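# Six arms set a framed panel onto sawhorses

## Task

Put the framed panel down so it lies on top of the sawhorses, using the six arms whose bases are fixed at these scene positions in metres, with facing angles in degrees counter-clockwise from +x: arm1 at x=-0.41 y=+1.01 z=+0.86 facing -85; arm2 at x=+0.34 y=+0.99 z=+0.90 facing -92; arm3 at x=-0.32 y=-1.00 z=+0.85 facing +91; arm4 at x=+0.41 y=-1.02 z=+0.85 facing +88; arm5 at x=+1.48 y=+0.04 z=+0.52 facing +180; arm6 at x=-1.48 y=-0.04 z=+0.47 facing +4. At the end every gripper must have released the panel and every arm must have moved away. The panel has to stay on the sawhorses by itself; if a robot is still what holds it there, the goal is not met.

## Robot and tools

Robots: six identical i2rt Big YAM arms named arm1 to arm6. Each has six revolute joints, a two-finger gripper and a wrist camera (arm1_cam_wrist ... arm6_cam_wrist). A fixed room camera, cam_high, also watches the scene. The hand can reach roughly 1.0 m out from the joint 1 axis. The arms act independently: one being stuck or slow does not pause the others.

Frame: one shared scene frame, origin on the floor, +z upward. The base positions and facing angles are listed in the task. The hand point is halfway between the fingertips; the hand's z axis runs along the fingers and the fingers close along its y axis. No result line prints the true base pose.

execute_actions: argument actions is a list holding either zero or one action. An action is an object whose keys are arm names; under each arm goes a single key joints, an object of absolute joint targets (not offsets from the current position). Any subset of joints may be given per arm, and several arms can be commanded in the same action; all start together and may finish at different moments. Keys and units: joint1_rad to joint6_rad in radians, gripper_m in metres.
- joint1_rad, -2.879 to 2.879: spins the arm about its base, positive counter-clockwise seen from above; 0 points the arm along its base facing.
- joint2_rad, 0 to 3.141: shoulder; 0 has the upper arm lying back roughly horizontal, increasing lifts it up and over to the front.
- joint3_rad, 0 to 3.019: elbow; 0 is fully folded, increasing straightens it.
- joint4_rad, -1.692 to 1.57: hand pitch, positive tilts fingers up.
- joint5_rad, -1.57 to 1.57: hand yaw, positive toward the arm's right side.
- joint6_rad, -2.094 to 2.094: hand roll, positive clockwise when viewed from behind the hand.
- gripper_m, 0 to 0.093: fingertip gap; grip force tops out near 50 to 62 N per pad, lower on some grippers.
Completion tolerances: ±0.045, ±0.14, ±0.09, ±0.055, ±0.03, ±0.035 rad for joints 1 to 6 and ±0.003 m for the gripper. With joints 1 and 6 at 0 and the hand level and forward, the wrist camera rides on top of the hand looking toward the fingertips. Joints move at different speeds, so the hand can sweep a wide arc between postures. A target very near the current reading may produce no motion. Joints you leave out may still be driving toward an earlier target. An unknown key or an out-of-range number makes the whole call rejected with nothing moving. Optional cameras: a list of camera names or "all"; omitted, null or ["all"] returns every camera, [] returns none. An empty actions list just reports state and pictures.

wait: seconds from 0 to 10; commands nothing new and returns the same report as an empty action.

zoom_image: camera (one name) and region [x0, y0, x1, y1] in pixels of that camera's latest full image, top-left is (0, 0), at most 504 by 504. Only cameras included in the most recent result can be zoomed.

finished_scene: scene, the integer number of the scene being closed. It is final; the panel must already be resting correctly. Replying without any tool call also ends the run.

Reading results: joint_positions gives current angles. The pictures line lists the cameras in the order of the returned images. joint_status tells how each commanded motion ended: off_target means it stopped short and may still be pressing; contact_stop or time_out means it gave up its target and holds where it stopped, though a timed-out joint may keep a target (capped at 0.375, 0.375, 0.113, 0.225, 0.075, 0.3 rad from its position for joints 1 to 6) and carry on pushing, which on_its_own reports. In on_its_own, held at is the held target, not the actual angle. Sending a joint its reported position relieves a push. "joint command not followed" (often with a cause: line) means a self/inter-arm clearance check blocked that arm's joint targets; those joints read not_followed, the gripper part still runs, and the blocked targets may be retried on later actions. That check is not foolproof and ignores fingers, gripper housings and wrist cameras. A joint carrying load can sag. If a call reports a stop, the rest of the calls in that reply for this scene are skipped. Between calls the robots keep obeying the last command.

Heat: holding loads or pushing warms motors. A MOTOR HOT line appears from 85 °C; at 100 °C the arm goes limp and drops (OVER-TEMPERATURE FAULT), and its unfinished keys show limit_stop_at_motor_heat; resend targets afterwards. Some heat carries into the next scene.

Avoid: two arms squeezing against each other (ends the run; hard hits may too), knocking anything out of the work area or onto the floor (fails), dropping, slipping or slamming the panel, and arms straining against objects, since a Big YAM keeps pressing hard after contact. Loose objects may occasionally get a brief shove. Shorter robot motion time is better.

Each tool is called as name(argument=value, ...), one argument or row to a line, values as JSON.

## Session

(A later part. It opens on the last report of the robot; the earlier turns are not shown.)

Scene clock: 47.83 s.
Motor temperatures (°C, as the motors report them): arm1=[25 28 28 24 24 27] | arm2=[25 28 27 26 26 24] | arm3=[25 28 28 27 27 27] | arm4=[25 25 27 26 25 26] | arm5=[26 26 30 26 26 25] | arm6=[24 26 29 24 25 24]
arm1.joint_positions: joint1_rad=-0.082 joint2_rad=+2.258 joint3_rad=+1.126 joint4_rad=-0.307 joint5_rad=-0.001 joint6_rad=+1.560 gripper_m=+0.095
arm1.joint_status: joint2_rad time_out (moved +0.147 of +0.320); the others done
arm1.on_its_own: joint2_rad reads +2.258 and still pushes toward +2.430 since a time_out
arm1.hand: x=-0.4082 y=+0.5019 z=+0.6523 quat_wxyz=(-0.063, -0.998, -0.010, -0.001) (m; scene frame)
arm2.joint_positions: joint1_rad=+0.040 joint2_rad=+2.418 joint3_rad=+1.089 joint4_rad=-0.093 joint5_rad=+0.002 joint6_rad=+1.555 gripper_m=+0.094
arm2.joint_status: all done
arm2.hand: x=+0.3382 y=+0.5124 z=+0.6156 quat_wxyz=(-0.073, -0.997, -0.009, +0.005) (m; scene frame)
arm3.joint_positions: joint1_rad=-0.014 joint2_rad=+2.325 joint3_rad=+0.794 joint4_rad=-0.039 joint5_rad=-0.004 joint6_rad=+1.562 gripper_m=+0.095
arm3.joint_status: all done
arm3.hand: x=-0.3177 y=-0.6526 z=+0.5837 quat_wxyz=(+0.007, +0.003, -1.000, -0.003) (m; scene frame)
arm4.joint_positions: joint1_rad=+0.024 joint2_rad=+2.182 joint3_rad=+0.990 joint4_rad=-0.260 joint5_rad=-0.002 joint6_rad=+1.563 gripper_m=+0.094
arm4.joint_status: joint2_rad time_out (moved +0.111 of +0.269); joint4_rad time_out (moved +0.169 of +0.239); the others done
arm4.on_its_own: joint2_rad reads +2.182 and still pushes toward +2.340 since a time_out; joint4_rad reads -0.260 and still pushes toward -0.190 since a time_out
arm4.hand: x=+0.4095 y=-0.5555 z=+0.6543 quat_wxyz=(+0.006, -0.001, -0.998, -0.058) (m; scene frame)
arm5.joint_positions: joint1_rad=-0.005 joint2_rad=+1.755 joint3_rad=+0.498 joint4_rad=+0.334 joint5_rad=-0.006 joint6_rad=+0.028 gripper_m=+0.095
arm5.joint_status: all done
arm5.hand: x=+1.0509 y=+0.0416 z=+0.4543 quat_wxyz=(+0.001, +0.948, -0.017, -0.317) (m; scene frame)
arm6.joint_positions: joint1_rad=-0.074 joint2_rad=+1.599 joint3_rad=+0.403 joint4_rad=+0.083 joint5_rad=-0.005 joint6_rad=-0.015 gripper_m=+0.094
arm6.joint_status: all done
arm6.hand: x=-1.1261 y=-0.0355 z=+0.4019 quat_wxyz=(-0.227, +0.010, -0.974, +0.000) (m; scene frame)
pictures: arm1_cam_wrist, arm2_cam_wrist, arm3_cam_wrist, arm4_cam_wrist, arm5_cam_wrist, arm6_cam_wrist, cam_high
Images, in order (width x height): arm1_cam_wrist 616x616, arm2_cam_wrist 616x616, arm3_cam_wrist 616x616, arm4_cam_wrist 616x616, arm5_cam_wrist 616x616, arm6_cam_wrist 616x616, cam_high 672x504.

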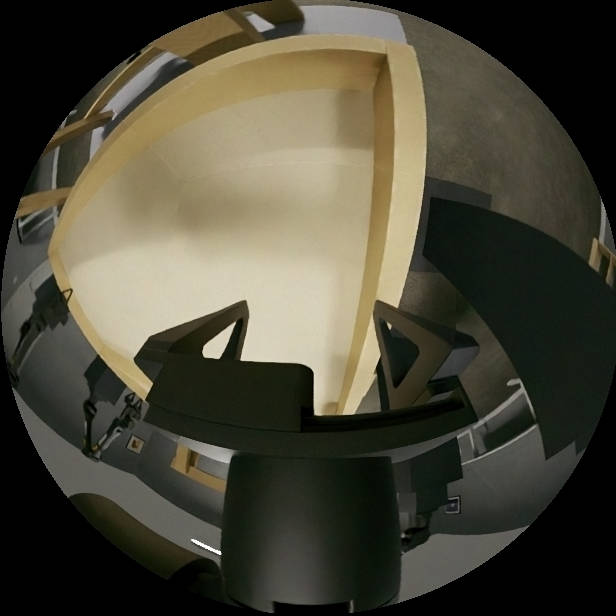

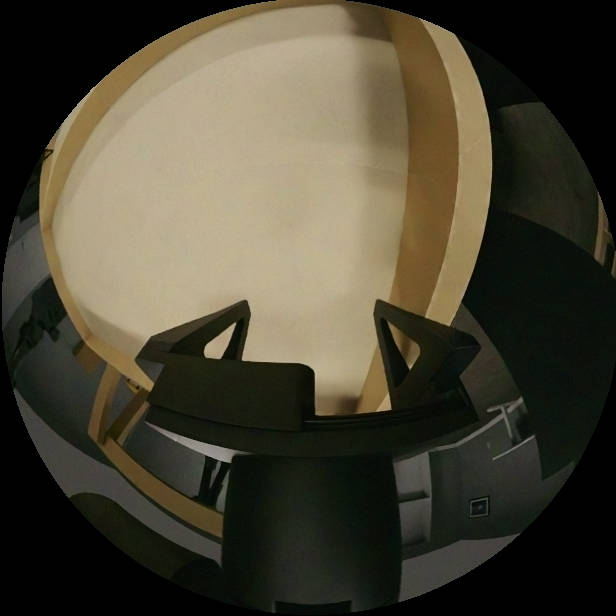

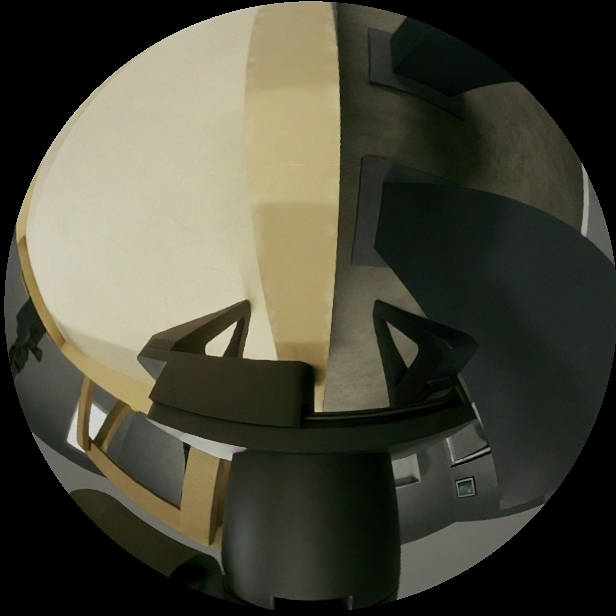

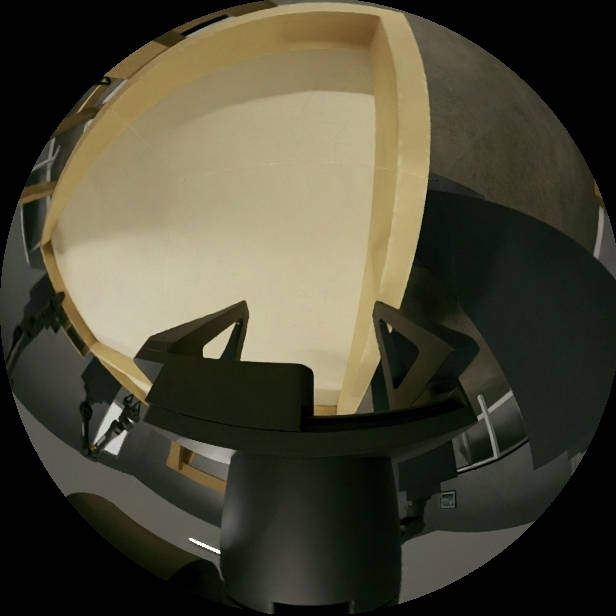

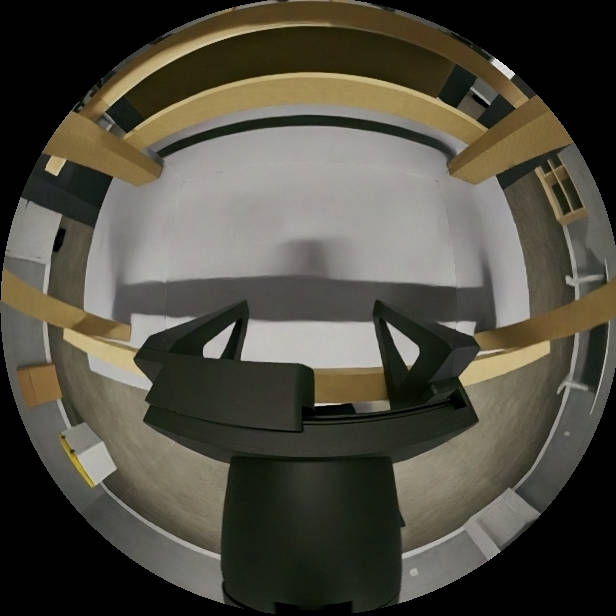

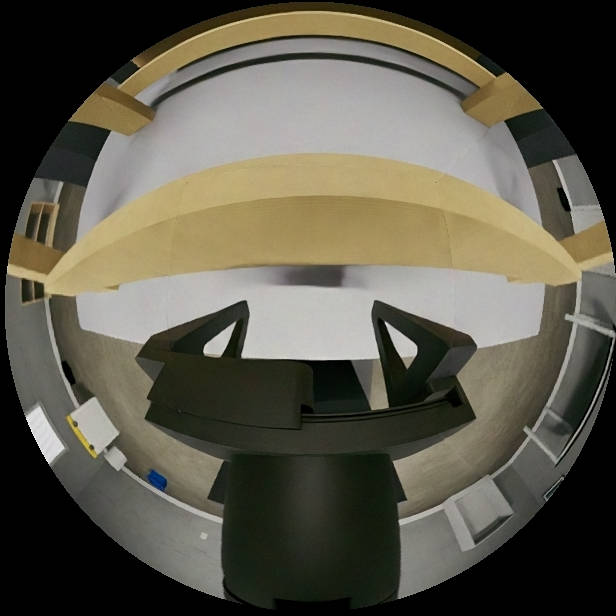

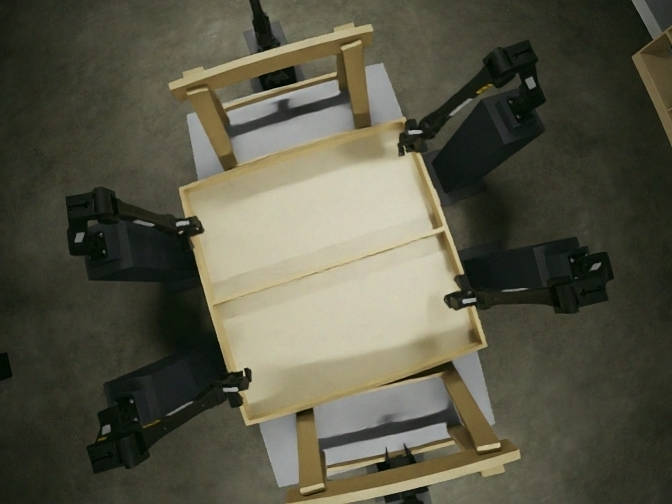

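execute_actions(
  actions=[
    {"arm1":{"joints":{"joint2_rad":2.2}},"arm2":{"joints":{"joint2_rad":2.27,"joint4_rad":-0.2}},"arm4":{"joints":{"joint2_rad":2.12,"joint4_rad":-0.26}},"arm5":{"joints":{"joint2_rad":1.3}}},
  ],
  cameras=[],
)

execute_actions(
  actions=[
    {"arm1":{"joints":{"joint3_rad":1.06,"joint4_rad":-0.42}},"arm2":{"joints":{"joint2_rad":2.23,"joint3_rad":0.96,"joint4_rad":-0.29}},"arm4":{"joints":{"joint3_rad":0.94,"joint4_rad":-0.38}},"arm5":{"joints":{"joint2_rad":1.2,"joint4_rad":-0.6,"joint3_rad":0.4}}},
  ],
  cameras=[],
)

execute_actions(
  actions=[
    {"arm1":{"joints":{"joint2_rad":2.31,"joint3_rad":1.09,"joint4_rad":-0.35}},"arm2":{"joints":{"joint2_rad":2.35,"joint3_rad":0.99,"joint4_rad":-0.21}},"arm4":{"joints":{"joint2_rad":2.22,"joint3_rad":0.96,"joint4_rad":-0.3}},"arm5":{"joints":{"joint2_rad":1.55,"joint4_rad":-0.35}}},
  ],
  cameras=[],
)

execute_actions(
  actions=[
    {"arm1":{"joints":{"joint2_rad":2.41,"joint3_rad":1.13,"joint4_rad":-0.28}},"arm2":{"joints":{"joint2_rad":2.47,"joint3_rad":1.04,"joint4_rad":-0.13}},"arm3":{"joints":{"joint2_rad":2.32,"joint3_rad":0.83,"joint4_rad":-0.06}},"arm4":{"joints":{"joint2_rad":2.32,"joint3_rad":0.99,"joint4_rad":-0.22}},"arm5":{"joints":{"joint2_rad":1.65,"joint4_rad":0.15}},"arm6":{"joints":{"joint2_rad":1.45,"joint4_rad":-0.05}}},
  ],
)

Scene clock: 65.03 s.
Motor temperatures (°C, as the motors report them): arm1=[25 27 27 25 24 27] | arm2=[25 27 27 26 26 24] | arm3=[25 28 27 27 27 27] | arm4=[25 24 27 26 25 26] | arm5=[26 26 28 26 26 26] | arm6=[24 26 28 24 25 24]
arm1.joint_positions: joint1_rad=-0.082 joint2_rad=+2.196 joint3_rad=+1.126 joint4_rad=-0.272 joint5_rad=-0.001 joint6_rad=+1.560 gripper_m=+0.095
arm1.joint_status: all done
arm1.hand: x=-0.4080 y=+0.4731 z=+0.6847 quat_wxyz=(-0.112, -0.994, -0.010, -0.001) (m; scene frame)
arm2.joint_positions: joint1_rad=+0.040 joint2_rad=+2.255 joint3_rad=+1.055 joint4_rad=-0.183 joint5_rad=+0.002 joint6_rad=+1.555 gripper_m=+0.094
arm2.joint_status: all done
arm2.hand: x=+0.3387 y=+0.4923 z=+0.6825 quat_wxyz=(-0.093, -0.996, -0.009, +0.005) (m; scene frame)
arm3.joint_positions: joint1_rad=-0.014 joint2_rad=+2.325 joint3_rad=+0.794 joint4_rad=-0.039 joint5_rad=-0.004 joint6_rad=+1.562 gripper_m=+0.095
arm3.joint_status: not commanded
arm3.hand: x=-0.3177 y=-0.6526 z=+0.5837 quat_wxyz=(+0.007, +0.003, -1.000, -0.003) (m; scene frame)
arm4.joint_positions: joint1_rad=+0.024 joint2_rad=+2.145 joint3_rad=+0.990 joint4_rad=-0.265 joint5_rad=-0.002 joint6_rad=+1.563 gripper_m=+0.094
arm4.joint_status: all done
arm4.hand: x=+0.4097 y=-0.5450 z=+0.6703 quat_wxyz=(+0.006, -0.001, -0.997, -0.073) (m; scene frame)
arm5.joint_positions: joint1_rad=-0.005 joint2_rad=+1.293 joint3_rad=+0.444 joint4_rad=+0.301 joint5_rad=-0.003 joint6_rad=+0.015 gripper_m=+0.095
arm5.joint_status: all done
arm5.hand: x=+1.0290 y=+0.0409 z=+0.6217 quat_wxyz=(-0.002, +0.873, -0.009, -0.488) (m; scene frame)
arm6.joint_positions: joint1_rad=-0.074 joint2_rad=+1.599 joint3_rad=+0.403 joint4_rad=+0.083 joint5_rad=-0.005 joint6_rad=-0.015 gripper_m=+0.094
arm6.joint_status: not commanded
arm6.hand: x=-1.1261 y=-0.0355 z=+0.4019 quat_wxyz=(-0.227, +0.010, -0.974, +0.000) (m; scene frame)
pictures: none
No camera images: the call's "cameras" was empty. Leave "cameras" out to get every camera's image.

Scene clock: 66.53 s.
Motor temperatures (°C, as the motors report them): arm1=[25 27 27 25 24 27] | arm2=[25 28 27 26 26 24] | arm3=[25 28 27 27 27 27] | arm4=[25 24 27 26 25 26] | arm5=[26 26 28 26 26 26] | arm6=[24 26 28 24 25 24]
arm1.joint_positions: joint1_rad=-0.082 joint2_rad=+2.194 joint3_rad=+1.052 joint4_rad=-0.409 joint5_rad=-0.001 joint6_rad=+1.560 gripper_m=+0.095
arm1.joint_status: all done
arm1.hand: x=-0.4087 y=+0.5498 z=+0.6669 quat_wxyz=(-0.007, -1.000, -0.010, -0.001) (m; scene frame)
arm2.joint_positions: joint1_rad=+0.040 joint2_rad=+2.234 joint3_rad=+0.956 joint4_rad=-0.276 joint5_rad=+0.002 joint6_rad=+1.555 gripper_m=+0.094
arm2.joint_status: all done
arm2.hand: x=+0.3385 y=+0.5676 z=+0.6751 quat_wxyz=(-0.007, -1.000, -0.009, +0.004) (m; scene frame)
arm3.joint_positions: joint1_rad=-0.014 joint2_rad=+2.325 joint3_rad=+0.794 joint4_rad=-0.039 joint5_rad=-0.004 joint6_rad=+1.562 gripper_m=+0.095
arm3.joint_status: not commanded
arm3.hand: x=-0.3177 y=-0.6526 z=+0.5837 quat_wxyz=(+0.007, +0.003, -1.000, -0.003) (m; scene frame)
arm4.joint_positions: joint1_rad=+0.024 joint2_rad=+2.142 joint3_rad=+0.938 joint4_rad=-0.372 joint5_rad=-0.002 joint6_rad=+1.563 gripper_m=+0.094
arm4.joint_status: all done
arm4.hand: x=+0.4092 y=-0.6015 z=+0.6615 quat_wxyz=(+0.006, +0.000, -1.000, +0.005) (m; scene frame)
arm5.joint_positions: joint1_rad=-0.005 joint2_rad=+1.200 joint3_rad=+0.397 joint4_rad=-0.591 joint5_rad=-0.003 joint6_rad=+0.015 gripper_m=+0.095
arm5.joint_status: all done
arm5.hand: x=+1.2187 y=+0.0394 z=+0.5149 quat_wxyz=(-0.003, +0.996, -0.013, -0.086) (m; scene frame)
arm6.joint_positions: joint1_rad=-0.074 joint2_rad=+1.599 joint3_rad=+0.403 joint4_rad=+0.083 joint5_rad=-0.005 joint6_rad=-0.015 gripper_m=+0.094
arm6.joint_status: not commanded
arm6.hand: x=-1.1261 y=-0.0355 z=+0.4019 quat_wxyz=(-0.227, +0.010, -0.974, +0.000) (m; scene frame)
pictures: none
No camera images: the call's "cameras" was empty. Leave "cameras" out to get every camera's image.

Scene clock: 67.63 s.
Motor temperatures (°C, as the motors report them): arm1=[25 27 27 25 24 27] | arm2=[25 28 27 26 26 24] | arm3=[25 28 27 27 27 27] | arm4=[25 24 27 26 25 26] | arm5=[26 26 28 26 26 26] | arm6=[24 26 28 24 25 24]
arm1.joint_positions: joint1_rad=-0.082 joint2_rad=+2.297 joint3_rad=+1.083 joint4_rad=-0.359 joint5_rad=-0.001 joint6_rad=+1.560 gripper_m=+0.095
arm1.joint_status: all done
arm1.hand: x=-0.4087 y=+0.5545 z=+0.6266 quat_wxyz=(+0.004, -1.000, -0.010, -0.001) (m; scene frame)
arm2.joint_positions: joint1_rad=+0.040 joint2_rad=+2.338 joint3_rad=+0.985 joint4_rad=-0.226 joint5_rad=+0.002 joint6_rad=+1.555 gripper_m=+0.094
arm2.joint_status: all done
arm2.hand: x=+0.3383 y=+0.5768 z=+0.6365 quat_wxyz=(+0.006, -1.000, -0.009, +0.004) (m; scene frame)
arm3.joint_positions: joint1_rad=-0.014 joint2_rad=+2.325 joint3_rad=+0.794 joint4_rad=-0.039 joint5_rad=-0.004 joint6_rad=+1.562 gripper_m=+0.095
arm3.joint_status: not commanded
arm3.hand: x=-0.3177 y=-0.6526 z=+0.5837 quat_wxyz=(+0.007, +0.003, -1.000, -0.003) (m; scene frame)
arm4.joint_positions: joint1_rad=+0.024 joint2_rad=+2.208 joint3_rad=+0.945 joint4_rad=-0.308 joint5_rad=-0.002 joint6_rad=+1.563 gripper_m=+0.094
arm4.joint_status: all done
arm4.hand: x=+0.4089 y=-0.6035 z=+0.6362 quat_wxyz=(+0.006, +0.000, -1.000, +0.002) (m; scene frame)
arm5.joint_positions: joint1_rad=-0.005 joint2_rad=+1.552 joint3_rad=+0.397 joint4_rad=-0.362 joint5_rad=-0.003 joint6_rad=+0.015 gripper_m=+0.095
arm5.joint_status: all done
arm5.hand: x=+1.2252 y=+0.0400 z=+0.4393 quat_wxyz=(-0.003, +1.000, -0.014, -0.025) (m; scene frame)
arm6.joint_positions: joint1_rad=-0.074 joint2_rad=+1.599 joint3_rad=+0.403 joint4_rad=+0.083 joint5_rad=-0.005 joint6_rad=-0.015 gripper_m=+0.094
arm6.joint_status: not commanded
arm6.hand: x=-1.1261 y=-0.0355 z=+0.4019 quat_wxyz=(-0.227, +0.010, -0.974, +0.000) (m; scene frame)
pictures: none
No camera images: the call's "cameras" was empty. Leave "cameras" out to get every camera's image.

Scene clock: 68.83 s.
Motor temperatures (°C, as the motors report them): arm1=[25 28 27 25 24 27] | arm2=[25 28 27 26 26 24] | arm3=[25 28 27 27 27 27] | arm4=[25 25 27 26 25 26] | arm5=[26 26 28 26 26 26] | arm6=[24 26 28 24 25 24]
arm1.joint_positions: joint1_rad=-0.082 joint2_rad=+2.394 joint3_rad=+1.126 joint4_rad=-0.289 joint5_rad=-0.001 joint6_rad=+1.560 gripper_m=+0.095
arm1.joint_status: all done
arm1.hand: x=-0.4086 y=+0.5487 z=+0.5894 quat_wxyz=(-0.004, -1.000, -0.010, -0.001) (m; scene frame)
arm2.joint_positions: joint1_rad=+0.040 joint2_rad=+2.457 joint3_rad=+1.040 joint4_rad=-0.144 joint5_rad=+0.002 joint6_rad=+1.555 gripper_m=+0.094
arm2.joint_status: all done
arm2.hand: x=+0.3380 y=+0.5717 z=+0.5935 quat_wxyz=(-0.004, -1.000, -0.009, +0.004) (m; scene frame)
arm3.joint_positions: joint1_rad=-0.014 joint2_rad=+2.325 joint3_rad=+0.824 joint4_rad=-0.052 joint5_rad=-0.004 joint6_rad=+1.562 gripper_m=+0.095
arm3.joint_status: all done
arm3.hand: x=-0.3177 y=-0.6367 z=+0.5845 quat_wxyz=(+0.007, +0.003, -1.000, -0.012) (m; scene frame)
arm4.joint_positions: joint1_rad=+0.024 joint2_rad=+2.312 joint3_rad=+0.983 joint4_rad=-0.228 joint5_rad=-0.002 joint6_rad=+1.563 gripper_m=+0.094
arm4.joint_status: all done
arm4.hand: x=+0.4085 y=-0.5987 z=+0.5989 quat_wxyz=(+0.006, +0.000, -1.000, -0.005) (m; scene frame)
arm5.joint_positions: joint1_rad=-0.005 joint2_rad=+1.654 joint3_rad=+0.397 joint4_rad=+0.135 joint5_rad=-0.003 joint6_rad=+0.015 gripper_m=+0.095
arm5.joint_status: all done
arm5.hand: x=+1.1298 y=+0.0412 z=+0.4408 quat_wxyz=(-0.003, +0.975, -0.012, -0.221) (m; scene frame)
arm6.joint_positions: joint1_rad=-0.074 joint2_rad=+1.450 joint3_rad=+0.403 joint4_rad=-0.040 joint5_rad=-0.005 joint6_rad=-0.015 gripper_m=+0.094
arm6.joint_status: all done
arm6.hand: x=-1.1259 y=-0.0355 z=+0.4372 quat_wxyz=(-0.240, +0.010, -0.971, +0.000) (m; scene frame)
pictures: arm1_cam_wrist, arm2_cam_wrist, arm3_cam_wrist, arm4_cam_wrist, arm5_cam_wrist, arm6_cam_wrist, cam_high
Images, in order (width x height): arm1_cam_wrist 616x616, arm2_cam_wrist 616x616, arm3_cam_wrist 616x616, arm4_cam_wrist 616x616, arm5_cam_wrist 616x616, arm6_cam_wrist 616x616, cam_high 672x504.

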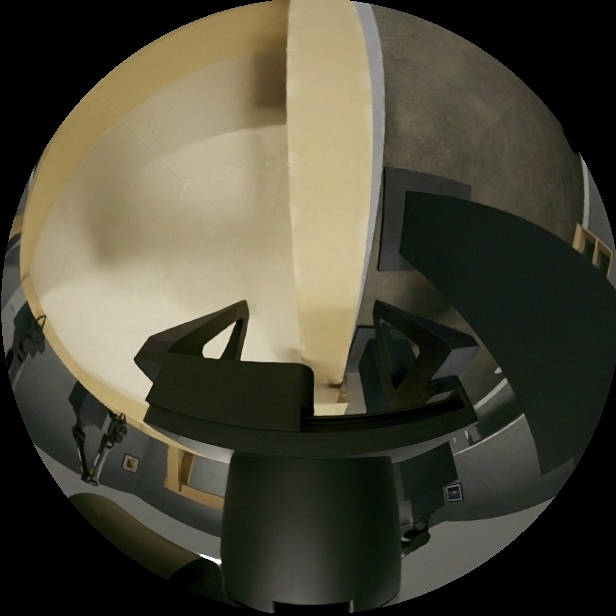

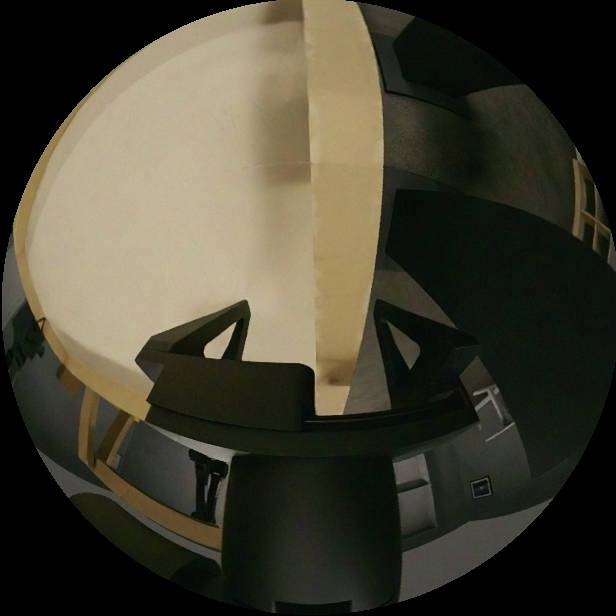

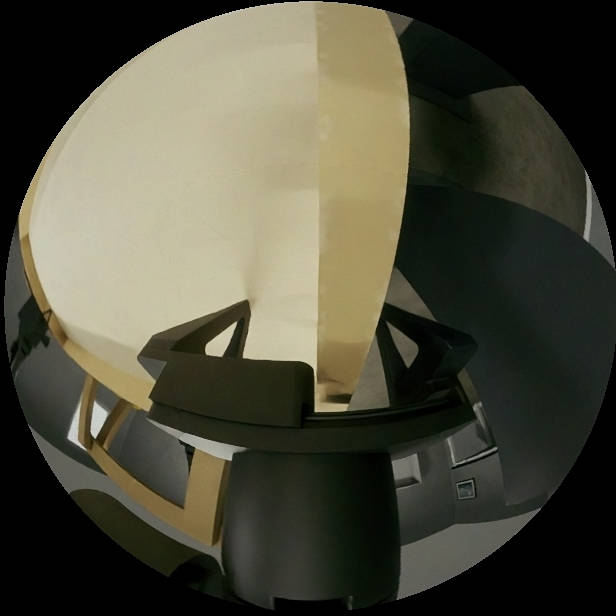

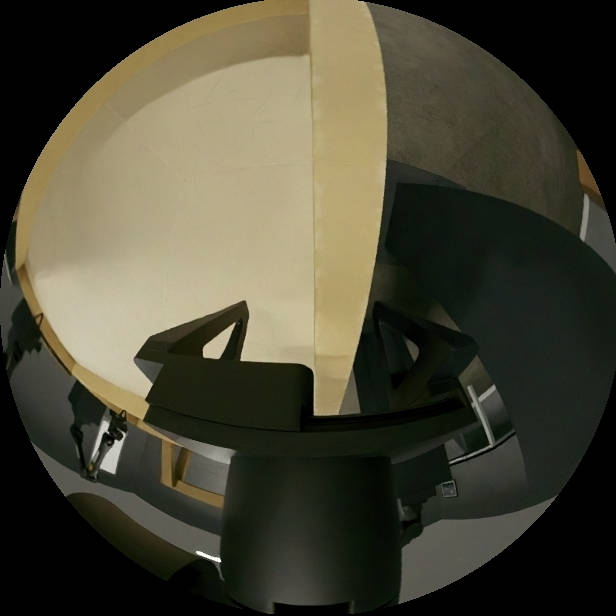

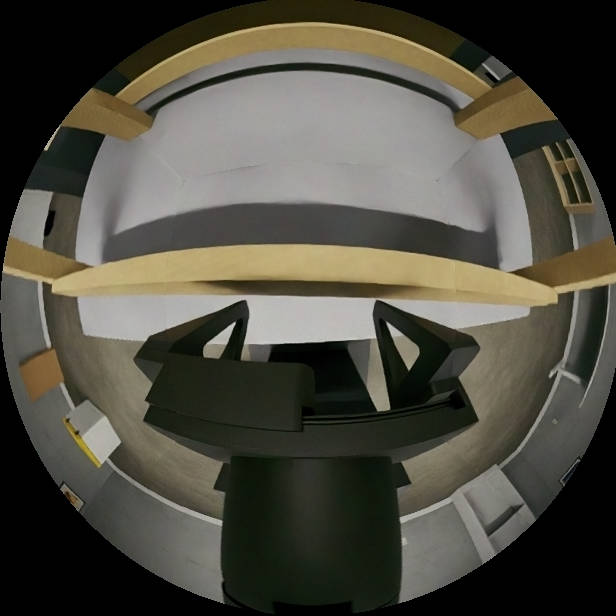

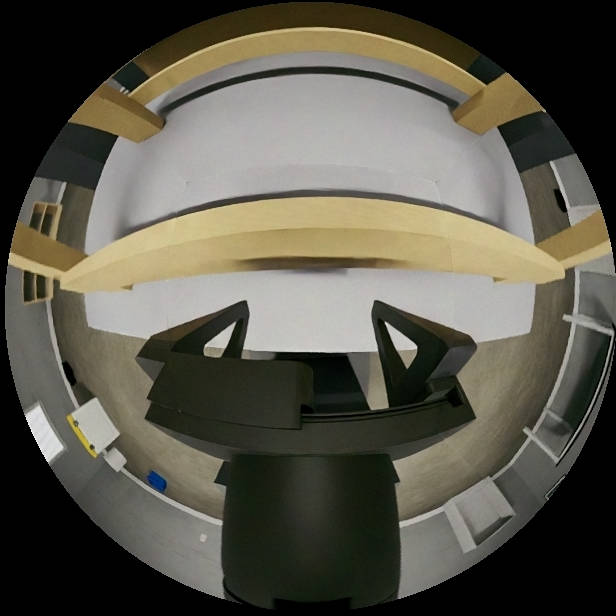

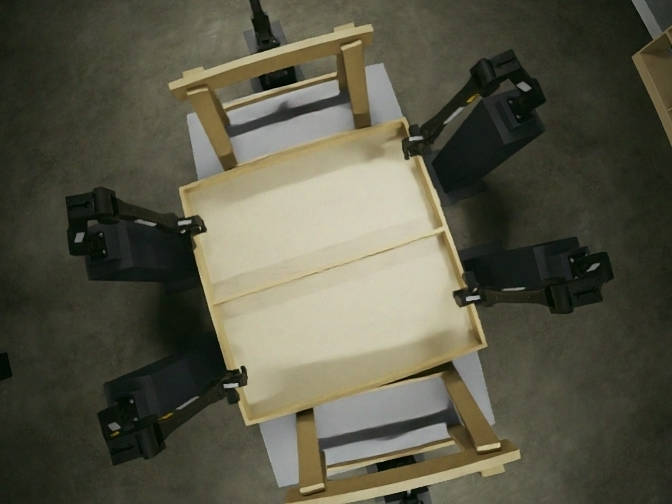

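execute_actions(
  actions=[
    {"arm1":{"joints":{"gripper_m":0,"joint3_rad":1.11}},"arm2":{"joints":{"gripper_m":0,"joint3_rad":1.015}},"arm3":{"joints":{"gripper_m":0,"joint3_rad":0.8}},"arm4":{"joints":{"gripper_m":0,"joint3_rad":0.96}},"arm5":{"joints":{"joint2_rad":1.87,"joint4_rad":0.25}},"arm6":{"joints":{"joint2_rad":1.65,"joint4_rad":0.05}}},
  ],
  cameras=[],
)

execute_actions(
  actions=[
    {"arm1":{"joints":{"joint2_rad":2.24,"joint3_rad":1.045,"joint4_rad":-0.375}},"arm2":{"joints":{"joint2_rad":2.3,"joint3_rad":0.95,"joint4_rad":-0.22}},"arm3":{"joints":{"joint2_rad":2.12,"joint3_rad":0.75,"joint4_rad":-0.2}},"arm4":{"joints":{"joint2_rad":2.16,"joint3_rad":0.91,"joint4_rad":-0.32}}},
  ],
  cameras=[],
)

execute_actions(
  actions=[
    {"arm1":{"joints":{"joint2_rad":2.0,"joint3_rad":1.013,"joint4_rad":-0.58}},"arm2":{"joints":{"joint2_rad":2.03,"joint3_rad":0.885,"joint4_rad":-0.425}},"arm3":{"joints":{"joint2_rad":1.82,"joint3_rad":0.72,"joint4_rad":-0.47}},"arm4":{"joints":{"joint2_rad":1.9,"joint3_rad":0.88,"joint4_rad":-0.55}}},
  ],
  cameras=["cam_high"],
)

execute_actions(
  actions=[
    {"arm1":{"joints":{"joint2_rad":1.745,"joint3_rad":0.976,"joint4_rad":-0.8}},"arm2":{"joints":{"joint2_rad":1.78,"joint3_rad":0.885,"joint4_rad":-0.675}},"arm3":{"joints":{"joint2_rad":1.63,"joint3_rad":0.83,"joint4_rad":-0.77}},"arm4":{"joints":{"joint2_rad":1.68,"joint3_rad":0.915,"joint4_rad":-0.805}}},
  ],
  cameras=["cam_high"],
)

Scene clock: 88.77 s.
Motor temperatures (°C, as the motors report them): arm1=[25 29 26 24 24 27] | arm2=[25 28 26 26 26 24] | arm3=[25 29 26 27 27 27] | arm4=[25 25 27 26 25 26] | arm5=[26 26 27 26 26 26] | arm6=[24 26 28 24 25 24]
arm1.joint_positions: joint1_rad=-0.082 joint2_rad=+2.394 joint3_rad=+1.114 joint4_rad=-0.284 joint5_rad=-0.001 joint6_rad=+1.556 gripper_m=+0.019
arm1.joint_status: gripper_m off_target (ended at +0.019, target +0.000); the others done
arm1.hand: x=-0.4087 y=+0.5549 z=+0.5881 quat_wxyz=(+0.000, -1.000, -0.012, -0.001) (m; scene frame)
arm2.joint_positions: joint1_rad=+0.040 joint2_rad=+2.457 joint3_rad=+1.020 joint4_rad=-0.140 joint5_rad=+0.002 joint6_rad=+1.547 gripper_m=+0.018
arm2.joint_status: gripper_m off_target (ended at +0.018, target +0.000); the others done
arm2.hand: x=+0.3380 y=+0.5832 z=+0.5924 quat_wxyz=(+0.004, -1.000, -0.013, +0.004) (m; scene frame)
arm3.joint_positions: joint1_rad=-0.014 joint2_rad=+2.325 joint3_rad=+0.804 joint4_rad=-0.056 joint5_rad=-0.003 joint6_rad=+1.560 gripper_m=+0.018
arm3.joint_status: gripper_m off_target (ended at +0.018, target +0.000); the others done
arm3.hand: x=-0.3177 y=-0.6505 z=+0.5839 quat_wxyz=(+0.007, +0.004, -1.000, +0.000) (m; scene frame)
arm4.joint_positions: joint1_rad=+0.024 joint2_rad=+2.312 joint3_rad=+0.963 joint4_rad=-0.225 joint5_rad=-0.002 joint6_rad=+1.556 gripper_m=+0.018
arm4.joint_status: gripper_m off_target (ended at +0.018, target +0.000); the others done
arm4.hand: x=+0.4085 y=-0.6106 z=+0.5971 quat_wxyz=(+0.006, +0.003, -1.000, +0.004) (m; scene frame)
arm5.joint_positions: joint1_rad=-0.005 joint2_rad=+1.877 joint3_rad=+0.395 joint4_rad=+0.235 joint5_rad=+0.000 joint6_rad=+0.015 gripper_m=+0.095
arm5.joint_status: all done
arm5.hand: x=+1.1626 y=+0.0417 z=+0.3812 quat_wxyz=(-0.004, +0.987, -0.013, -0.160) (m; scene frame)
arm6.joint_positions: joint1_rad=-0.074 joint2_rad=+1.655 joint3_rad=+0.407 joint4_rad=+0.034 joint5_rad=-0.005 joint6_rad=-0.015 gripper_m=+0.094
arm6.joint_status: all done
arm6.hand: x=-1.1468 y=-0.0357 z=+0.3802 quat_wxyz=(-0.177, +0.010, -0.984, -0.001) (m; scene frame)
pictures: none
No camera images: the call's "cameras" was empty. Leave "cameras" out to get every camera's image.

Scene clock: 90.77 s.
Motor temperatures (°C, as the motors report them): arm1=[25 30 26 24 24 27] | arm2=[25 29 26 26 26 24] | arm3=[25 29 26 27 27 27] | arm4=[25 26 26 26 25 26] | arm5=[26 26 27 26 26 26] | arm6=[24 26 28 24 25 24]
arm1.joint_positions: joint1_rad=-0.082 joint2_rad=+2.290 joint3_rad=+1.063 joint4_rad=-0.334 joint5_rad=+0.003 joint6_rad=+1.555 gripper_m=+0.019
arm1.joint_status: all done
arm1.hand: x=-0.4094 y=+0.5580 z=+0.6270 quat_wxyz=(-0.002, -1.000, -0.013, +0.001) (m; scene frame)
arm2.joint_positions: joint1_rad=+0.040 joint2_rad=+2.382 joint3_rad=+0.974 joint4_rad=-0.162 joint5_rad=+0.007 joint6_rad=+1.547 gripper_m=+0.018
arm2.joint_status: joint4_rad time_out (moved -0.022 of -0.080); the others done
arm2.on_its_own: joint4_rad reads -0.162 and still pushes toward -0.220 since a time_out
arm2.hand: x=+0.3373 y=+0.5858 z=+0.6185 quat_wxyz=(+0.001, -1.000, -0.013, +0.007) (m; scene frame)
arm3.joint_positions: joint1_rad=-0.014 joint2_rad=+2.192 joint3_rad=+0.770 joint4_rad=-0.165 joint5_rad=-0.010 joint6_rad=+1.560 gripper_m=+0.018
arm3.joint_status: all done
arm3.hand: x=-0.3182 y=-0.6485 z=+0.6267 quat_wxyz=(+0.010, +0.004, -1.000, +0.005) (m; scene frame)
arm4.joint_positions: joint1_rad=+0.025 joint2_rad=+2.229 joint3_rad=+0.936 joint4_rad=-0.279 joint5_rad=-0.007 joint6_rad=+1.555 gripper_m=+0.018
arm4.joint_status: all done
arm4.hand: x=+0.4077 y=-0.6096 z=+0.6269 quat_wxyz=(+0.009, +0.004, -1.000, +0.003) (m; scene frame)
arm5.joint_positions: joint1_rad=-0.005 joint2_rad=+1.877 joint3_rad=+0.395 joint4_rad=+0.235 joint5_rad=+0.000 joint6_rad=+0.015 gripper_m=+0.095
arm5.joint_status: not commanded
arm5.hand: x=+1.1626 y=+0.0417 z=+0.3812 quat_wxyz=(-0.004, +0.987, -0.013, -0.160) (m; scene frame)
arm6.joint_positions: joint1_rad=-0.074 joint2_rad=+1.655 joint3_rad=+0.407 joint4_rad=+0.034 joint5_rad=-0.005 joint6_rad=-0.015 gripper_m=+0.094
arm6.joint_status: not commanded
arm6.hand: x=-1.1468 y=-0.0357 z=+0.3802 quat_wxyz=(-0.177, +0.010, -0.984, -0.001) (m; scene frame)
pictures: none
No camera images: the call's "cameras" was empty. Leave "cameras" out to get every camera's image.

not run: a stop came earlier in this reply.

not run: a stop came earlier in this reply.

Sag ~.07 in q2; compensate.

execute_actions(
  actions=[
    {"arm1":{"joints":{"joint2_rad":1.94,"joint3_rad":1.013,"joint4_rad":-0.58}},"arm2":{"joints":{"joint2_rad":1.95,"joint3_rad":0.885,"joint4_rad":-0.425}},"arm3":{"joints":{"joint2_rad":1.75,"joint3_rad":0.72,"joint4_rad":-0.47}},"arm4":{"joints":{"joint2_rad":1.83,"joint3_rad":0.88,"joint4_rad":-0.55}}},
  ],
  cameras=[],
)

execute_actions(
  actions=[
    {"arm1":{"joints":{"joint2_rad":1.685,"joint3_rad":1.0,"joint4_rad":-0.8}},"arm2":{"joints":{"joint2_rad":1.7,"joint3_rad":0.91,"joint4_rad":-0.675}},"arm3":{"joints":{"joint2_rad":1.56,"joint3_rad":0.855,"joint4_rad":-0.77}},"arm4":{"joints":{"joint2_rad":1.61,"joint3_rad":0.94,"joint4_rad":-0.805}}},
  ],
  cameras=[],
)

execute_actions(
  actions=[
    {"arm1":{"joints":{"joint2_rad":1.47,"joint3_rad":1.05,"joint4_rad":-1.04}},"arm2":{"joints":{"joint2_rad":1.52,"joint3_rad":1.0,"joint4_rad":-0.93}},"arm3":{"joints":{"joint2_rad":1.465,"joint3_rad":1.05,"joint4_rad":-1.04}},"arm4":{"joints":{"joint2_rad":1.46,"joint3_rad":1.06,"joint4_rad":-1.05}}},
  ],
  cameras=[],
)

execute_actions(
  actions=[
    {"arm1":{"joints":{"joint2_rad":1.37,"joint3_rad":1.31,"joint4_rad":-1.39}},"arm2":{"joints":{"joint2_rad":1.375,"joint3_rad":1.23,"joint4_rad":-1.3}},"arm3":{"joints":{"joint2_rad":1.365,"joint3_rad":1.31,"joint4_rad":-1.39}},"arm4":{"joints":{"joint2_rad":1.365,"joint3_rad":1.32,"joint4_rad":-1.4}},"arm5":{"joints":{"joint2_rad":1.9,"joint3_rad":0.66,"joint4_rad":0.04}},"arm6":{"joints":{"joint2_rad":1.73,"joint3_rad":0.66,"joint4_rad":-0.13}}},
  ],
)

Scene clock: 108.20 s.
Motor temperatures (°C, as the motors report them): arm1=[25 32 26 24 24 27] | arm2=[25 30 26 26 26 25] | arm3=[25 30 26 27 27 27] | arm4=[25 27 26 26 25 26] | arm5=[26 26 27 26 26 26] | arm6=[24 27 27 24 25 24]
arm1.joint_positions: joint1_rad=-0.082 joint2_rad=+1.987 joint3_rad=+1.007 joint4_rad=-0.567 joint5_rad=+0.000 joint6_rad=+1.553 gripper_m=+0.019
arm1.joint_status: all done
arm1.hand: x=-0.4090 y=+0.5553 z=+0.7480 quat_wxyz=(-0.009, -1.000, -0.014, -0.001) (m; scene frame)
arm2.joint_positions: joint1_rad=+0.040 joint2_rad=+2.034 joint3_rad=+0.875 joint4_rad=-0.402 joint5_rad=+0.007 joint6_rad=+1.544 gripper_m=+0.018
arm2.joint_status: all done
arm2.hand: x=+0.3380 y=+0.5836 z=+0.7424 quat_wxyz=(-0.003, -1.000, -0.014, +0.007) (m; scene frame)
arm3.joint_positions: joint1_rad=-0.014 joint2_rad=+1.825 joint3_rad=+0.709 joint4_rad=-0.456 joint5_rad=-0.010 joint6_rad=+1.560 gripper_m=+0.018
arm3.joint_status: all done
arm3.hand: x=-0.3171 y=-0.6490 z=+0.7421 quat_wxyz=(+0.010, +0.004, -1.000, -0.002) (m; scene frame)
arm4.joint_positions: joint1_rad=+0.025 joint2_rad=+1.897 joint3_rad=+0.874 joint4_rad=-0.536 joint5_rad=-0.007 joint6_rad=+1.553 gripper_m=+0.018
arm4.joint_status: all done
arm4.hand: x=+0.4089 y=-0.6108 z=+0.7475 quat_wxyz=(+0.009, +0.005, -1.000, -0.004) (m; scene frame)
arm5.joint_positions: joint1_rad=-0.005 joint2_rad=+1.877 joint3_rad=+0.395 joint4_rad=+0.235 joint5_rad=+0.000 joint6_rad=+0.015 gripper_m=+0.095
arm5.joint_status: not commanded
arm5.hand: x=+1.1626 y=+0.0417 z=+0.3812 quat_wxyz=(-0.004, +0.987, -0.013, -0.160) (m; scene frame)
arm6.joint_positions: joint1_rad=-0.074 joint2_rad=+1.655 joint3_rad=+0.407 joint4_rad=+0.034 joint5_rad=-0.005 joint6_rad=-0.015 gripper_m=+0.094
arm6.joint_status: not commanded
arm6.hand: x=-1.1468 y=-0.0357 z=+0.3802 quat_wxyz=(-0.177, +0.010, -0.984, -0.001) (m; scene frame)
pictures: none
No camera images: the call's "cameras" was empty. Leave "cameras" out to get every camera's image.

Scene clock: 109.33 s.
Motor temperatures (°C, as the motors report them): arm1=[25 32 26 24 24 27] | arm2=[25 30 27 26 26 25] | arm3=[25 30 27 27 27 27] | arm4=[25 27 26 26 25 26] | arm5=[26 26 27 26 26 26] | arm6=[24 27 27 24 25 24]
arm1.joint_positions: joint1_rad=-0.077 joint2_rad=+1.753 joint3_rad=+0.997 joint4_rad=-0.774 joint5_rad=-0.009 joint6_rad=+1.555 gripper_m=+0.019
arm1.joint_status: all done
arm1.hand: x=-0.4056 y=+0.5653 z=+0.8446 quat_wxyz=(-0.017, -1.000, -0.015, -0.005) (m; scene frame)
arm2.joint_positions: joint1_rad=+0.042 joint2_rad=+1.774 joint3_rad=+0.872 joint4_rad=-0.670 joint5_rad=-0.005 joint6_rad=+1.546 gripper_m=+0.018
arm2.joint_status: all done
arm2.hand: x=+0.3414 y=+0.5890 z=+0.8415 quat_wxyz=(+0.002, -1.000, -0.014, +0.001) (m; scene frame)
arm3.joint_positions: joint1_rad=-0.007 joint2_rad=+1.612 joint3_rad=+0.778 joint4_rad=-0.744 joint5_rad=-0.013 joint6_rad=+1.566 gripper_m=+0.018
arm3.joint_status: all done
arm3.hand: x=-0.3192 y=-0.6399 z=+0.8286 quat_wxyz=(+0.012, +0.005, -1.000, +0.001) (m; scene frame)
arm4.joint_positions: joint1_rad=+0.032 joint2_rad=+1.682 joint3_rad=+0.908 joint4_rad=-0.762 joint5_rad=-0.009 joint6_rad=+1.560 gripper_m=+0.018
arm4.joint_status: all done
arm4.hand: x=+0.4067 y=-0.6072 z=+0.8382 quat_wxyz=(+0.010, +0.005, -1.000, -0.015) (m; scene frame)
arm5.joint_positions: joint1_rad=-0.005 joint2_rad=+1.877 joint3_rad=+0.395 joint4_rad=+0.235 joint5_rad=+0.000 joint6_rad=+0.015 gripper_m=+0.095
arm5.joint_status: not commanded
arm5.hand: x=+1.1626 y=+0.0417 z=+0.3812 quat_wxyz=(-0.004, +0.987, -0.013, -0.160) (m; scene frame)
arm6.joint_positions: joint1_rad=-0.074 joint2_rad=+1.655 joint3_rad=+0.407 joint4_rad=+0.034 joint5_rad=-0.005 joint6_rad=-0.015 gripper_m=+0.094
arm6.joint_status: not commanded
arm6.hand: x=-1.1468 y=-0.0357 z=+0.3802 quat_wxyz=(-0.177, +0.010, -0.984, -0.001) (m; scene frame)
pictures: none
No camera images: the call's "cameras" was empty. Leave "cameras" out to get every camera's image.

Scene clock: 111.53 s.
Motor temperatures (°C, as the motors report them): arm1=[25 32 26 24 25 27] | arm2=[25 30 28 26 27 25] | arm3=[25 30 29 27 27 27] | arm4=[25 27 27 26 25 26] | arm5=[26 26 27 26 26 26] | arm6=[24 27 27 24 25 24]
arm1.joint_positions: joint1_rad=-0.069 joint2_rad=+1.553 joint3_rad=+1.007 joint4_rad=-0.988 joint5_rad=-0.012 joint6_rad=+1.566 gripper_m=+0.019
arm1.joint_status: all done
arm1.hand: x=-0.4023 y=+0.5912 z=+0.9287 quat_wxyz=(-0.015, -1.000, -0.013, -0.007) (m; scene frame)
arm2.joint_positions: joint1_rad=+0.049 joint2_rad=+1.571 joint3_rad=+0.889 joint4_rad=-0.911 joint5_rad=-0.006 joint6_rad=+1.556 gripper_m=+0.018
arm2.joint_status: joint3_rad time_out (moved +0.017 of +0.128); the others done
arm2.on_its_own: joint3_rad reads +0.889 and still pushes toward +1.000 since a time_out
arm2.hand: x=+0.3448 y=+0.6091 z=+0.9222 quat_wxyz=(+0.012, -1.000, -0.012, +0.000) (m; scene frame)
arm3.joint_positions: joint1_rad=+0.005 joint2_rad=+1.518 joint3_rad=+0.946 joint4_rad=-1.021 joint5_rad=-0.019 joint6_rad=+1.582 gripper_m=+0.018
arm3.joint_status: joint3_rad time_out (moved +0.169 of +0.272); the others done
arm3.on_its_own: joint3_rad reads +0.946 and still pushes toward +1.050 since a time_out
arm3.hand: x=-0.3239 y=-0.6150 z=+0.9113 quat_wxyz=(+0.015, +0.003, -1.000, +0.008) (m; scene frame)
arm4.joint_positions: joint1_rad=+0.043 joint2_rad=+1.572 joint3_rad=+1.031 joint4_rad=-0.977 joint5_rad=-0.013 joint6_rad=+1.574 gripper_m=+0.018
arm4.joint_status: joint4_rad time_out (moved -0.215 of -0.288); the others done
arm4.on_its_own: joint4_rad reads -0.977 and still pushes toward -1.050 since a time_out
arm4.hand: x=+0.4021 y=-0.5892 z=+0.9186 quat_wxyz=(+0.012, +0.003, -1.000, -0.024) (m; scene frame)
arm5.joint_positions: joint1_rad=-0.005 joint2_rad=+1.877 joint3_rad=+0.395 joint4_rad=+0.235 joint5_rad=+0.000 joint6_rad=+0.015 gripper_m=+0.095
arm5.joint_status: not commanded
arm5.hand: x=+1.1626 y=+0.0417 z=+0.3812 quat_wxyz=(-0.004, +0.987, -0.013, -0.160) (m; scene frame)
arm6.joint_positions: joint1_rad=-0.074 joint2_rad=+1.655 joint3_rad=+0.407 joint4_rad=+0.034 joint5_rad=-0.005 joint6_rad=-0.015 gripper_m=+0.094
arm6.joint_status: not commanded
arm6.hand: x=-1.1468 y=-0.0357 z=+0.3802 quat_wxyz=(-0.177, +0.010, -0.984, -0.001) (m; scene frame)
pictures: none
No camera images: the call's "cameras" was empty. Leave "cameras" out to get every camera's image.

not run: a stop came earlier in this reply.

execute_actions(
  actions=[
    {"arm1":{"joints":{"joint2_rad":1.37,"joint3_rad":1.35,"joint4_rad":-1.39}},"arm2":{"joints":{"joint2_rad":1.39,"joint3_rad":1.28,"joint4_rad":-1.3}},"arm3":{"joints":{"joint2_rad":1.365,"joint3_rad":1.37,"joint4_rad":-1.41}},"arm4":{"joints":{"joint2_rad":1.35,"joint3_rad":1.36,"joint4_rad":-1.41}},"arm5":{"joints":{"joint2_rad":1.9,"joint3_rad":0.66,"joint4_rad":0.04}},"arm6":{"joints":{"joint2_rad":1.73,"joint3_rad":0.66,"joint4_rad":-0.13}}},
  ],
  cameras=["cam_high","arm5_cam_wrist","arm6_cam_wrist","arm1_cam_wrist"],
)

Scene clock: 122.63 s.
Motor temperatures (°C, as the motors report them): arm1=[25 32 30 25 25 27] | arm2=[25 30 35 26 27 24] | arm3=[25 30 37 27 28 27] | arm4=[25 28 30 26 25 26] | arm5=[26 26 27 26 26 26] | arm6=[24 27 27 24 25 24]
arm1.joint_positions: joint1_rad=-0.068 joint2_rad=+1.444 joint3_rad=+1.256 joint4_rad=-1.362 joint5_rad=-0.016 joint6_rad=+1.570 gripper_m=+0.019
arm1.joint_status: joint3_rad time_out (moved +0.248 of +0.343); the others done
arm1.on_its_own: joint3_rad reads +1.256 and still pushes toward +1.350 since a time_out
arm1.hand: x=-0.4011 y=+0.5873 z=+1.0599 quat_wxyz=(-0.007, -1.000, -0.013, -0.009) (m; scene frame)
arm2.joint_positions: joint1_rad=+0.052 joint2_rad=+1.426 joint3_rad=+1.106 joint4_rad=-1.301 joint5_rad=-0.001 joint6_rad=+1.556 gripper_m=+0.019
arm2.joint_status: joint3_rad time_out (moved +0.218 of +0.391); the others done
arm2.on_its_own: joint3_rad reads +1.106 and still pushes toward +1.219 since a time_out
arm2.hand: x=+0.3460 y=+0.6049 z=+1.0490 quat_wxyz=(+0.026, -1.000, -0.014, +0.003) (m; scene frame)
arm3.joint_positions: joint1_rad=+0.005 joint2_rad=+1.390 joint3_rad=+1.200 joint4_rad=-1.435 joint5_rad=-0.022 joint6_rad=+1.582 gripper_m=+0.019
arm3.joint_status: joint3_rad time_out (moved +0.254 of +0.424); the others done
arm3.on_its_own: joint3_rad reads +1.200 and still pushes toward +1.313 since a time_out
arm3.hand: x=-0.3232 y=-0.6187 z=+1.0492 quat_wxyz=(+0.016, +0.003, -1.000, +0.024) (m; scene frame)
arm4.joint_positions: joint1_rad=+0.043 joint2_rad=+1.444 joint3_rad=+1.266 joint4_rad=-1.367 joint5_rad=-0.017 joint6_rad=+1.576 gripper_m=+0.018
arm4.joint_status: joint3_rad time_out (moved +0.235 of +0.329); the others done
arm4.on_its_own: joint3_rad reads +1.266 and still pushes toward +1.360 since a time_out
arm4.hand: x=+0.4028 y=-0.5956 z=+1.0531 quat_wxyz=(+0.014, +0.003, -1.000, -0.011) (m; scene frame)
arm5.joint_positions: joint1_rad=-0.005 joint2_rad=+1.906 joint3_rad=+0.546 joint4_rad=+0.001 joint5_rad=+0.004 joint6_rad=+0.033 gripper_m=+0.095
arm5.joint_status: joint3_rad time_out (moved +0.151 of +0.265); the others done
arm5.on_its_own: joint3_rad reads +0.546 and still pushes toward +0.658 since a time_out
arm5.hand: x=+1.1334 y=+0.0430 z=+0.3753 quat_wxyz=(-0.006, +0.994, -0.023, -0.104) (m; scene frame)
arm6.joint_positions: joint1_rad=-0.074 joint2_rad=+1.734 joint3_rad=+0.578 joint4_rad=-0.144 joint5_rad=-0.004 joint6_rad=-0.026 gripper_m=+0.094
arm6.joint_status: all done
arm6.hand: x=-1.1048 y=-0.0356 z=+0.3775 quat_wxyz=(-0.135, +0.015, -0.991, +0.000) (m; scene frame)
pictures: arm1_cam_wrist, arm5_cam_wrist, arm6_cam_wrist, cam_high
Images, in order (width x height): arm1_cam_wrist 616x616, arm5_cam_wrist 616x616, arm6_cam_wrist 616x616, cam_high 672x504.

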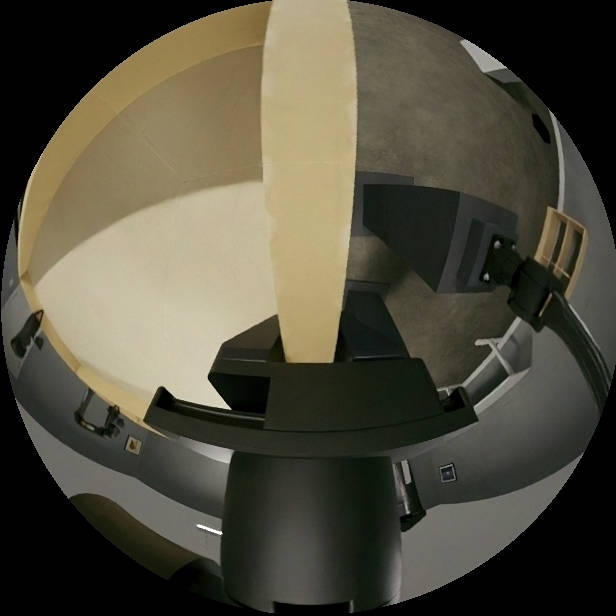

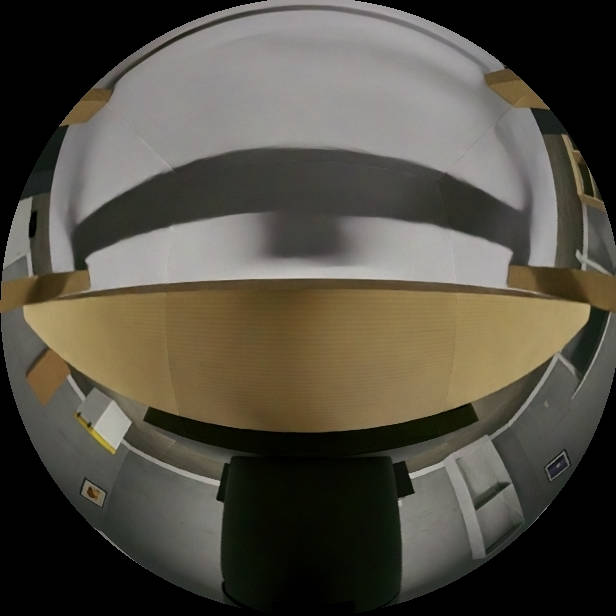

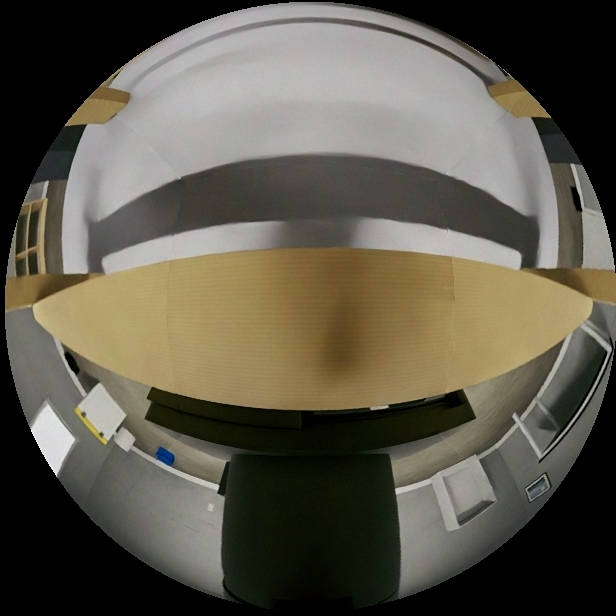

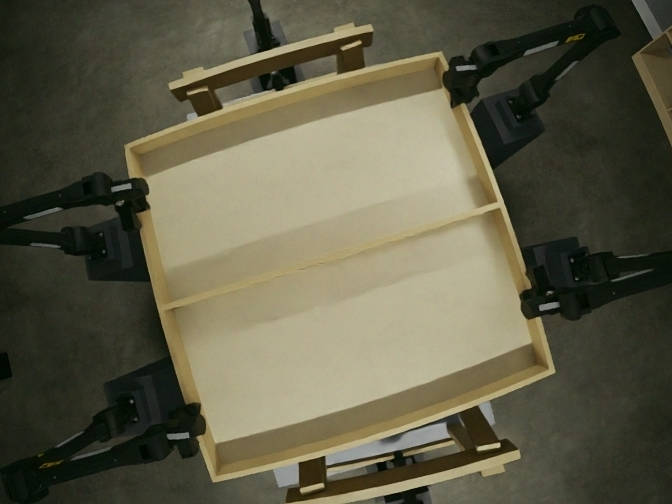

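execute_actions(
  actions=[
    {"arm5":{"joints":{"joint2_rad":1.93,"joint3_rad":0.98,"joint4_rad":-0.24}},"arm6":{"joints":{"joint2_rad":1.81,"joint3_rad":0.98,"joint4_rad":-0.36}}},
  ],
  cameras=["cam_high"],
)

execute_actions(
  actions=[
    {"arm5":{"joints":{"joint2_rad":2.11,"joint3_rad":1.26,"joint4_rad":-0.34}},"arm6":{"joints":{"joint2_rad":2.01,"joint3_rad":1.26,"joint4_rad":-0.44}}},
  ],
  cameras=["cam_high","arm5_cam_wrist","arm6_cam_wrist"],
)

Scene clock: 131.63 s.
Motor temperatures (°C, as the motors report them): arm1=[25 32 35 24 25 27] | arm2=[25 29 38 26 27 24] | arm3=[25 30 41 27 28 27] | arm4=[25 28 34 26 25 26] | arm5=[26 26 32 26 26 26] | arm6=[24 27 30 24 25 24]
arm1.joint_positions: joint1_rad=-0.068 joint2_rad=+1.444 joint3_rad=+1.256 joint4_rad=-1.362 joint5_rad=-0.016 joint6_rad=+1.570 gripper_m=+0.019
arm1.joint_status: not commanded
arm1.on_its_own: joint3_rad reads +1.256 and still pushes toward +1.350 since a time_out
arm1.hand: x=-0.4011 y=+0.5873 z=+1.0599 quat_wxyz=(-0.007, -1.000, -0.013, -0.009) (m; scene frame)
arm2.joint_positions: joint1_rad=+0.052 joint2_rad=+1.426 joint3_rad=+1.106 joint4_rad=-1.301 joint5_rad=-0.001 joint6_rad=+1.556 gripper_m=+0.019
arm2.joint_status: not commanded
arm2.on_its_own: joint3_rad reads +1.106 and still pushes toward +1.219 since a time_out
arm2.hand: x=+0.3460 y=+0.6049 z=+1.0490 quat_wxyz=(+0.026, -1.000, -0.014, +0.003) (m; scene frame)
arm3.joint_positions: joint1_rad=+0.005 joint2_rad=+1.390 joint3_rad=+1.200 joint4_rad=-1.435 joint5_rad=-0.022 joint6_rad=+1.582 gripper_m=+0.019
arm3.joint_status: not commanded
arm3.on_its_own: joint3_rad reads +1.200 and still pushes toward +1.313 since a time_out
arm3.hand: x=-0.3232 y=-0.6187 z=+1.0492 quat_wxyz=(+0.016, +0.003, -1.000, +0.024) (m; scene frame)
arm4.joint_positions: joint1_rad=+0.043 joint2_rad=+1.444 joint3_rad=+1.266 joint4_rad=-1.367 joint5_rad=-0.017 joint6_rad=+1.576 gripper_m=+0.018
arm4.joint_status: not commanded
arm4.on_its_own: joint3_rad reads +1.266 and still pushes toward +1.360 since a time_out
arm4.hand: x=+0.4028 y=-0.5956 z=+1.0531 quat_wxyz=(+0.014, +0.003, -1.000, -0.011) (m; scene frame)
arm5.joint_positions: joint1_rad=-0.005 joint2_rad=+1.941 joint3_rad=+0.685 joint4_rad=-0.368 joint5_rad=+0.000 joint6_rad=+0.034 gripper_m=+0.095
arm5.joint_status: joint3_rad time_out (moved +0.139 of +0.434); joint4_rad time_out (moved -0.368 of -0.241); the others done
arm5.on_its_own: joint3_rad reads +0.685 and still pushes toward +0.803 since a time_out (your +0.980 is given up); joint4_rad reads -0.368 and still pushes toward -0.240 since a time_out
arm5.hand: x=+1.1481 y=+0.0421 z=+0.3736 quat_wxyz=(-0.005, +0.999, -0.024, +0.028) (m; scene frame)
arm6.joint_positions: joint1_rad=-0.073 joint2_rad=+1.836 joint3_rad=+0.814 joint4_rad=-0.436 joint5_rad=-0.005 joint6_rad=-0.034 gripper_m=+0.094
arm6.joint_status: joint3_rad time_out (moved +0.236 of +0.402); joint4_rad time_out (moved -0.292 of -0.216); the others done
arm6.on_its_own: joint3_rad reads +0.814 and still pushes toward +0.926 since a time_out; joint4_rad reads -0.436 and still pushes toward -0.360 since a time_out
arm6.hand: x=-1.0616 y=-0.0352 z=+0.3788 quat_wxyz=(-0.056, +0.019, -0.998, -0.001) (m; scene frame)
pictures: cam_high
Images, in order (width x height): cam_high 672x504.

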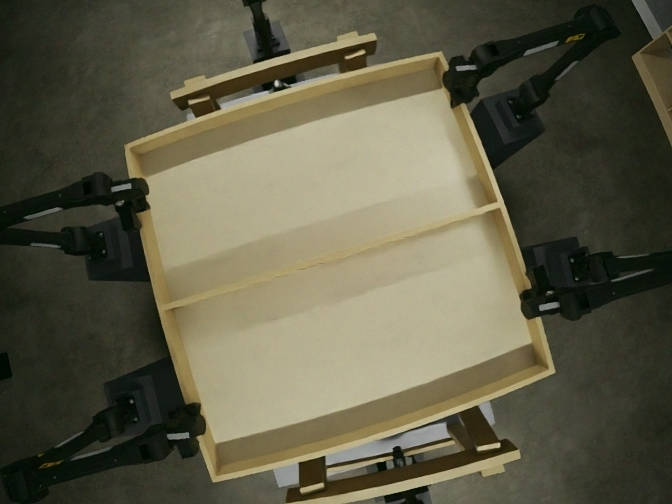

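not run: a stop came earlier in this reply.


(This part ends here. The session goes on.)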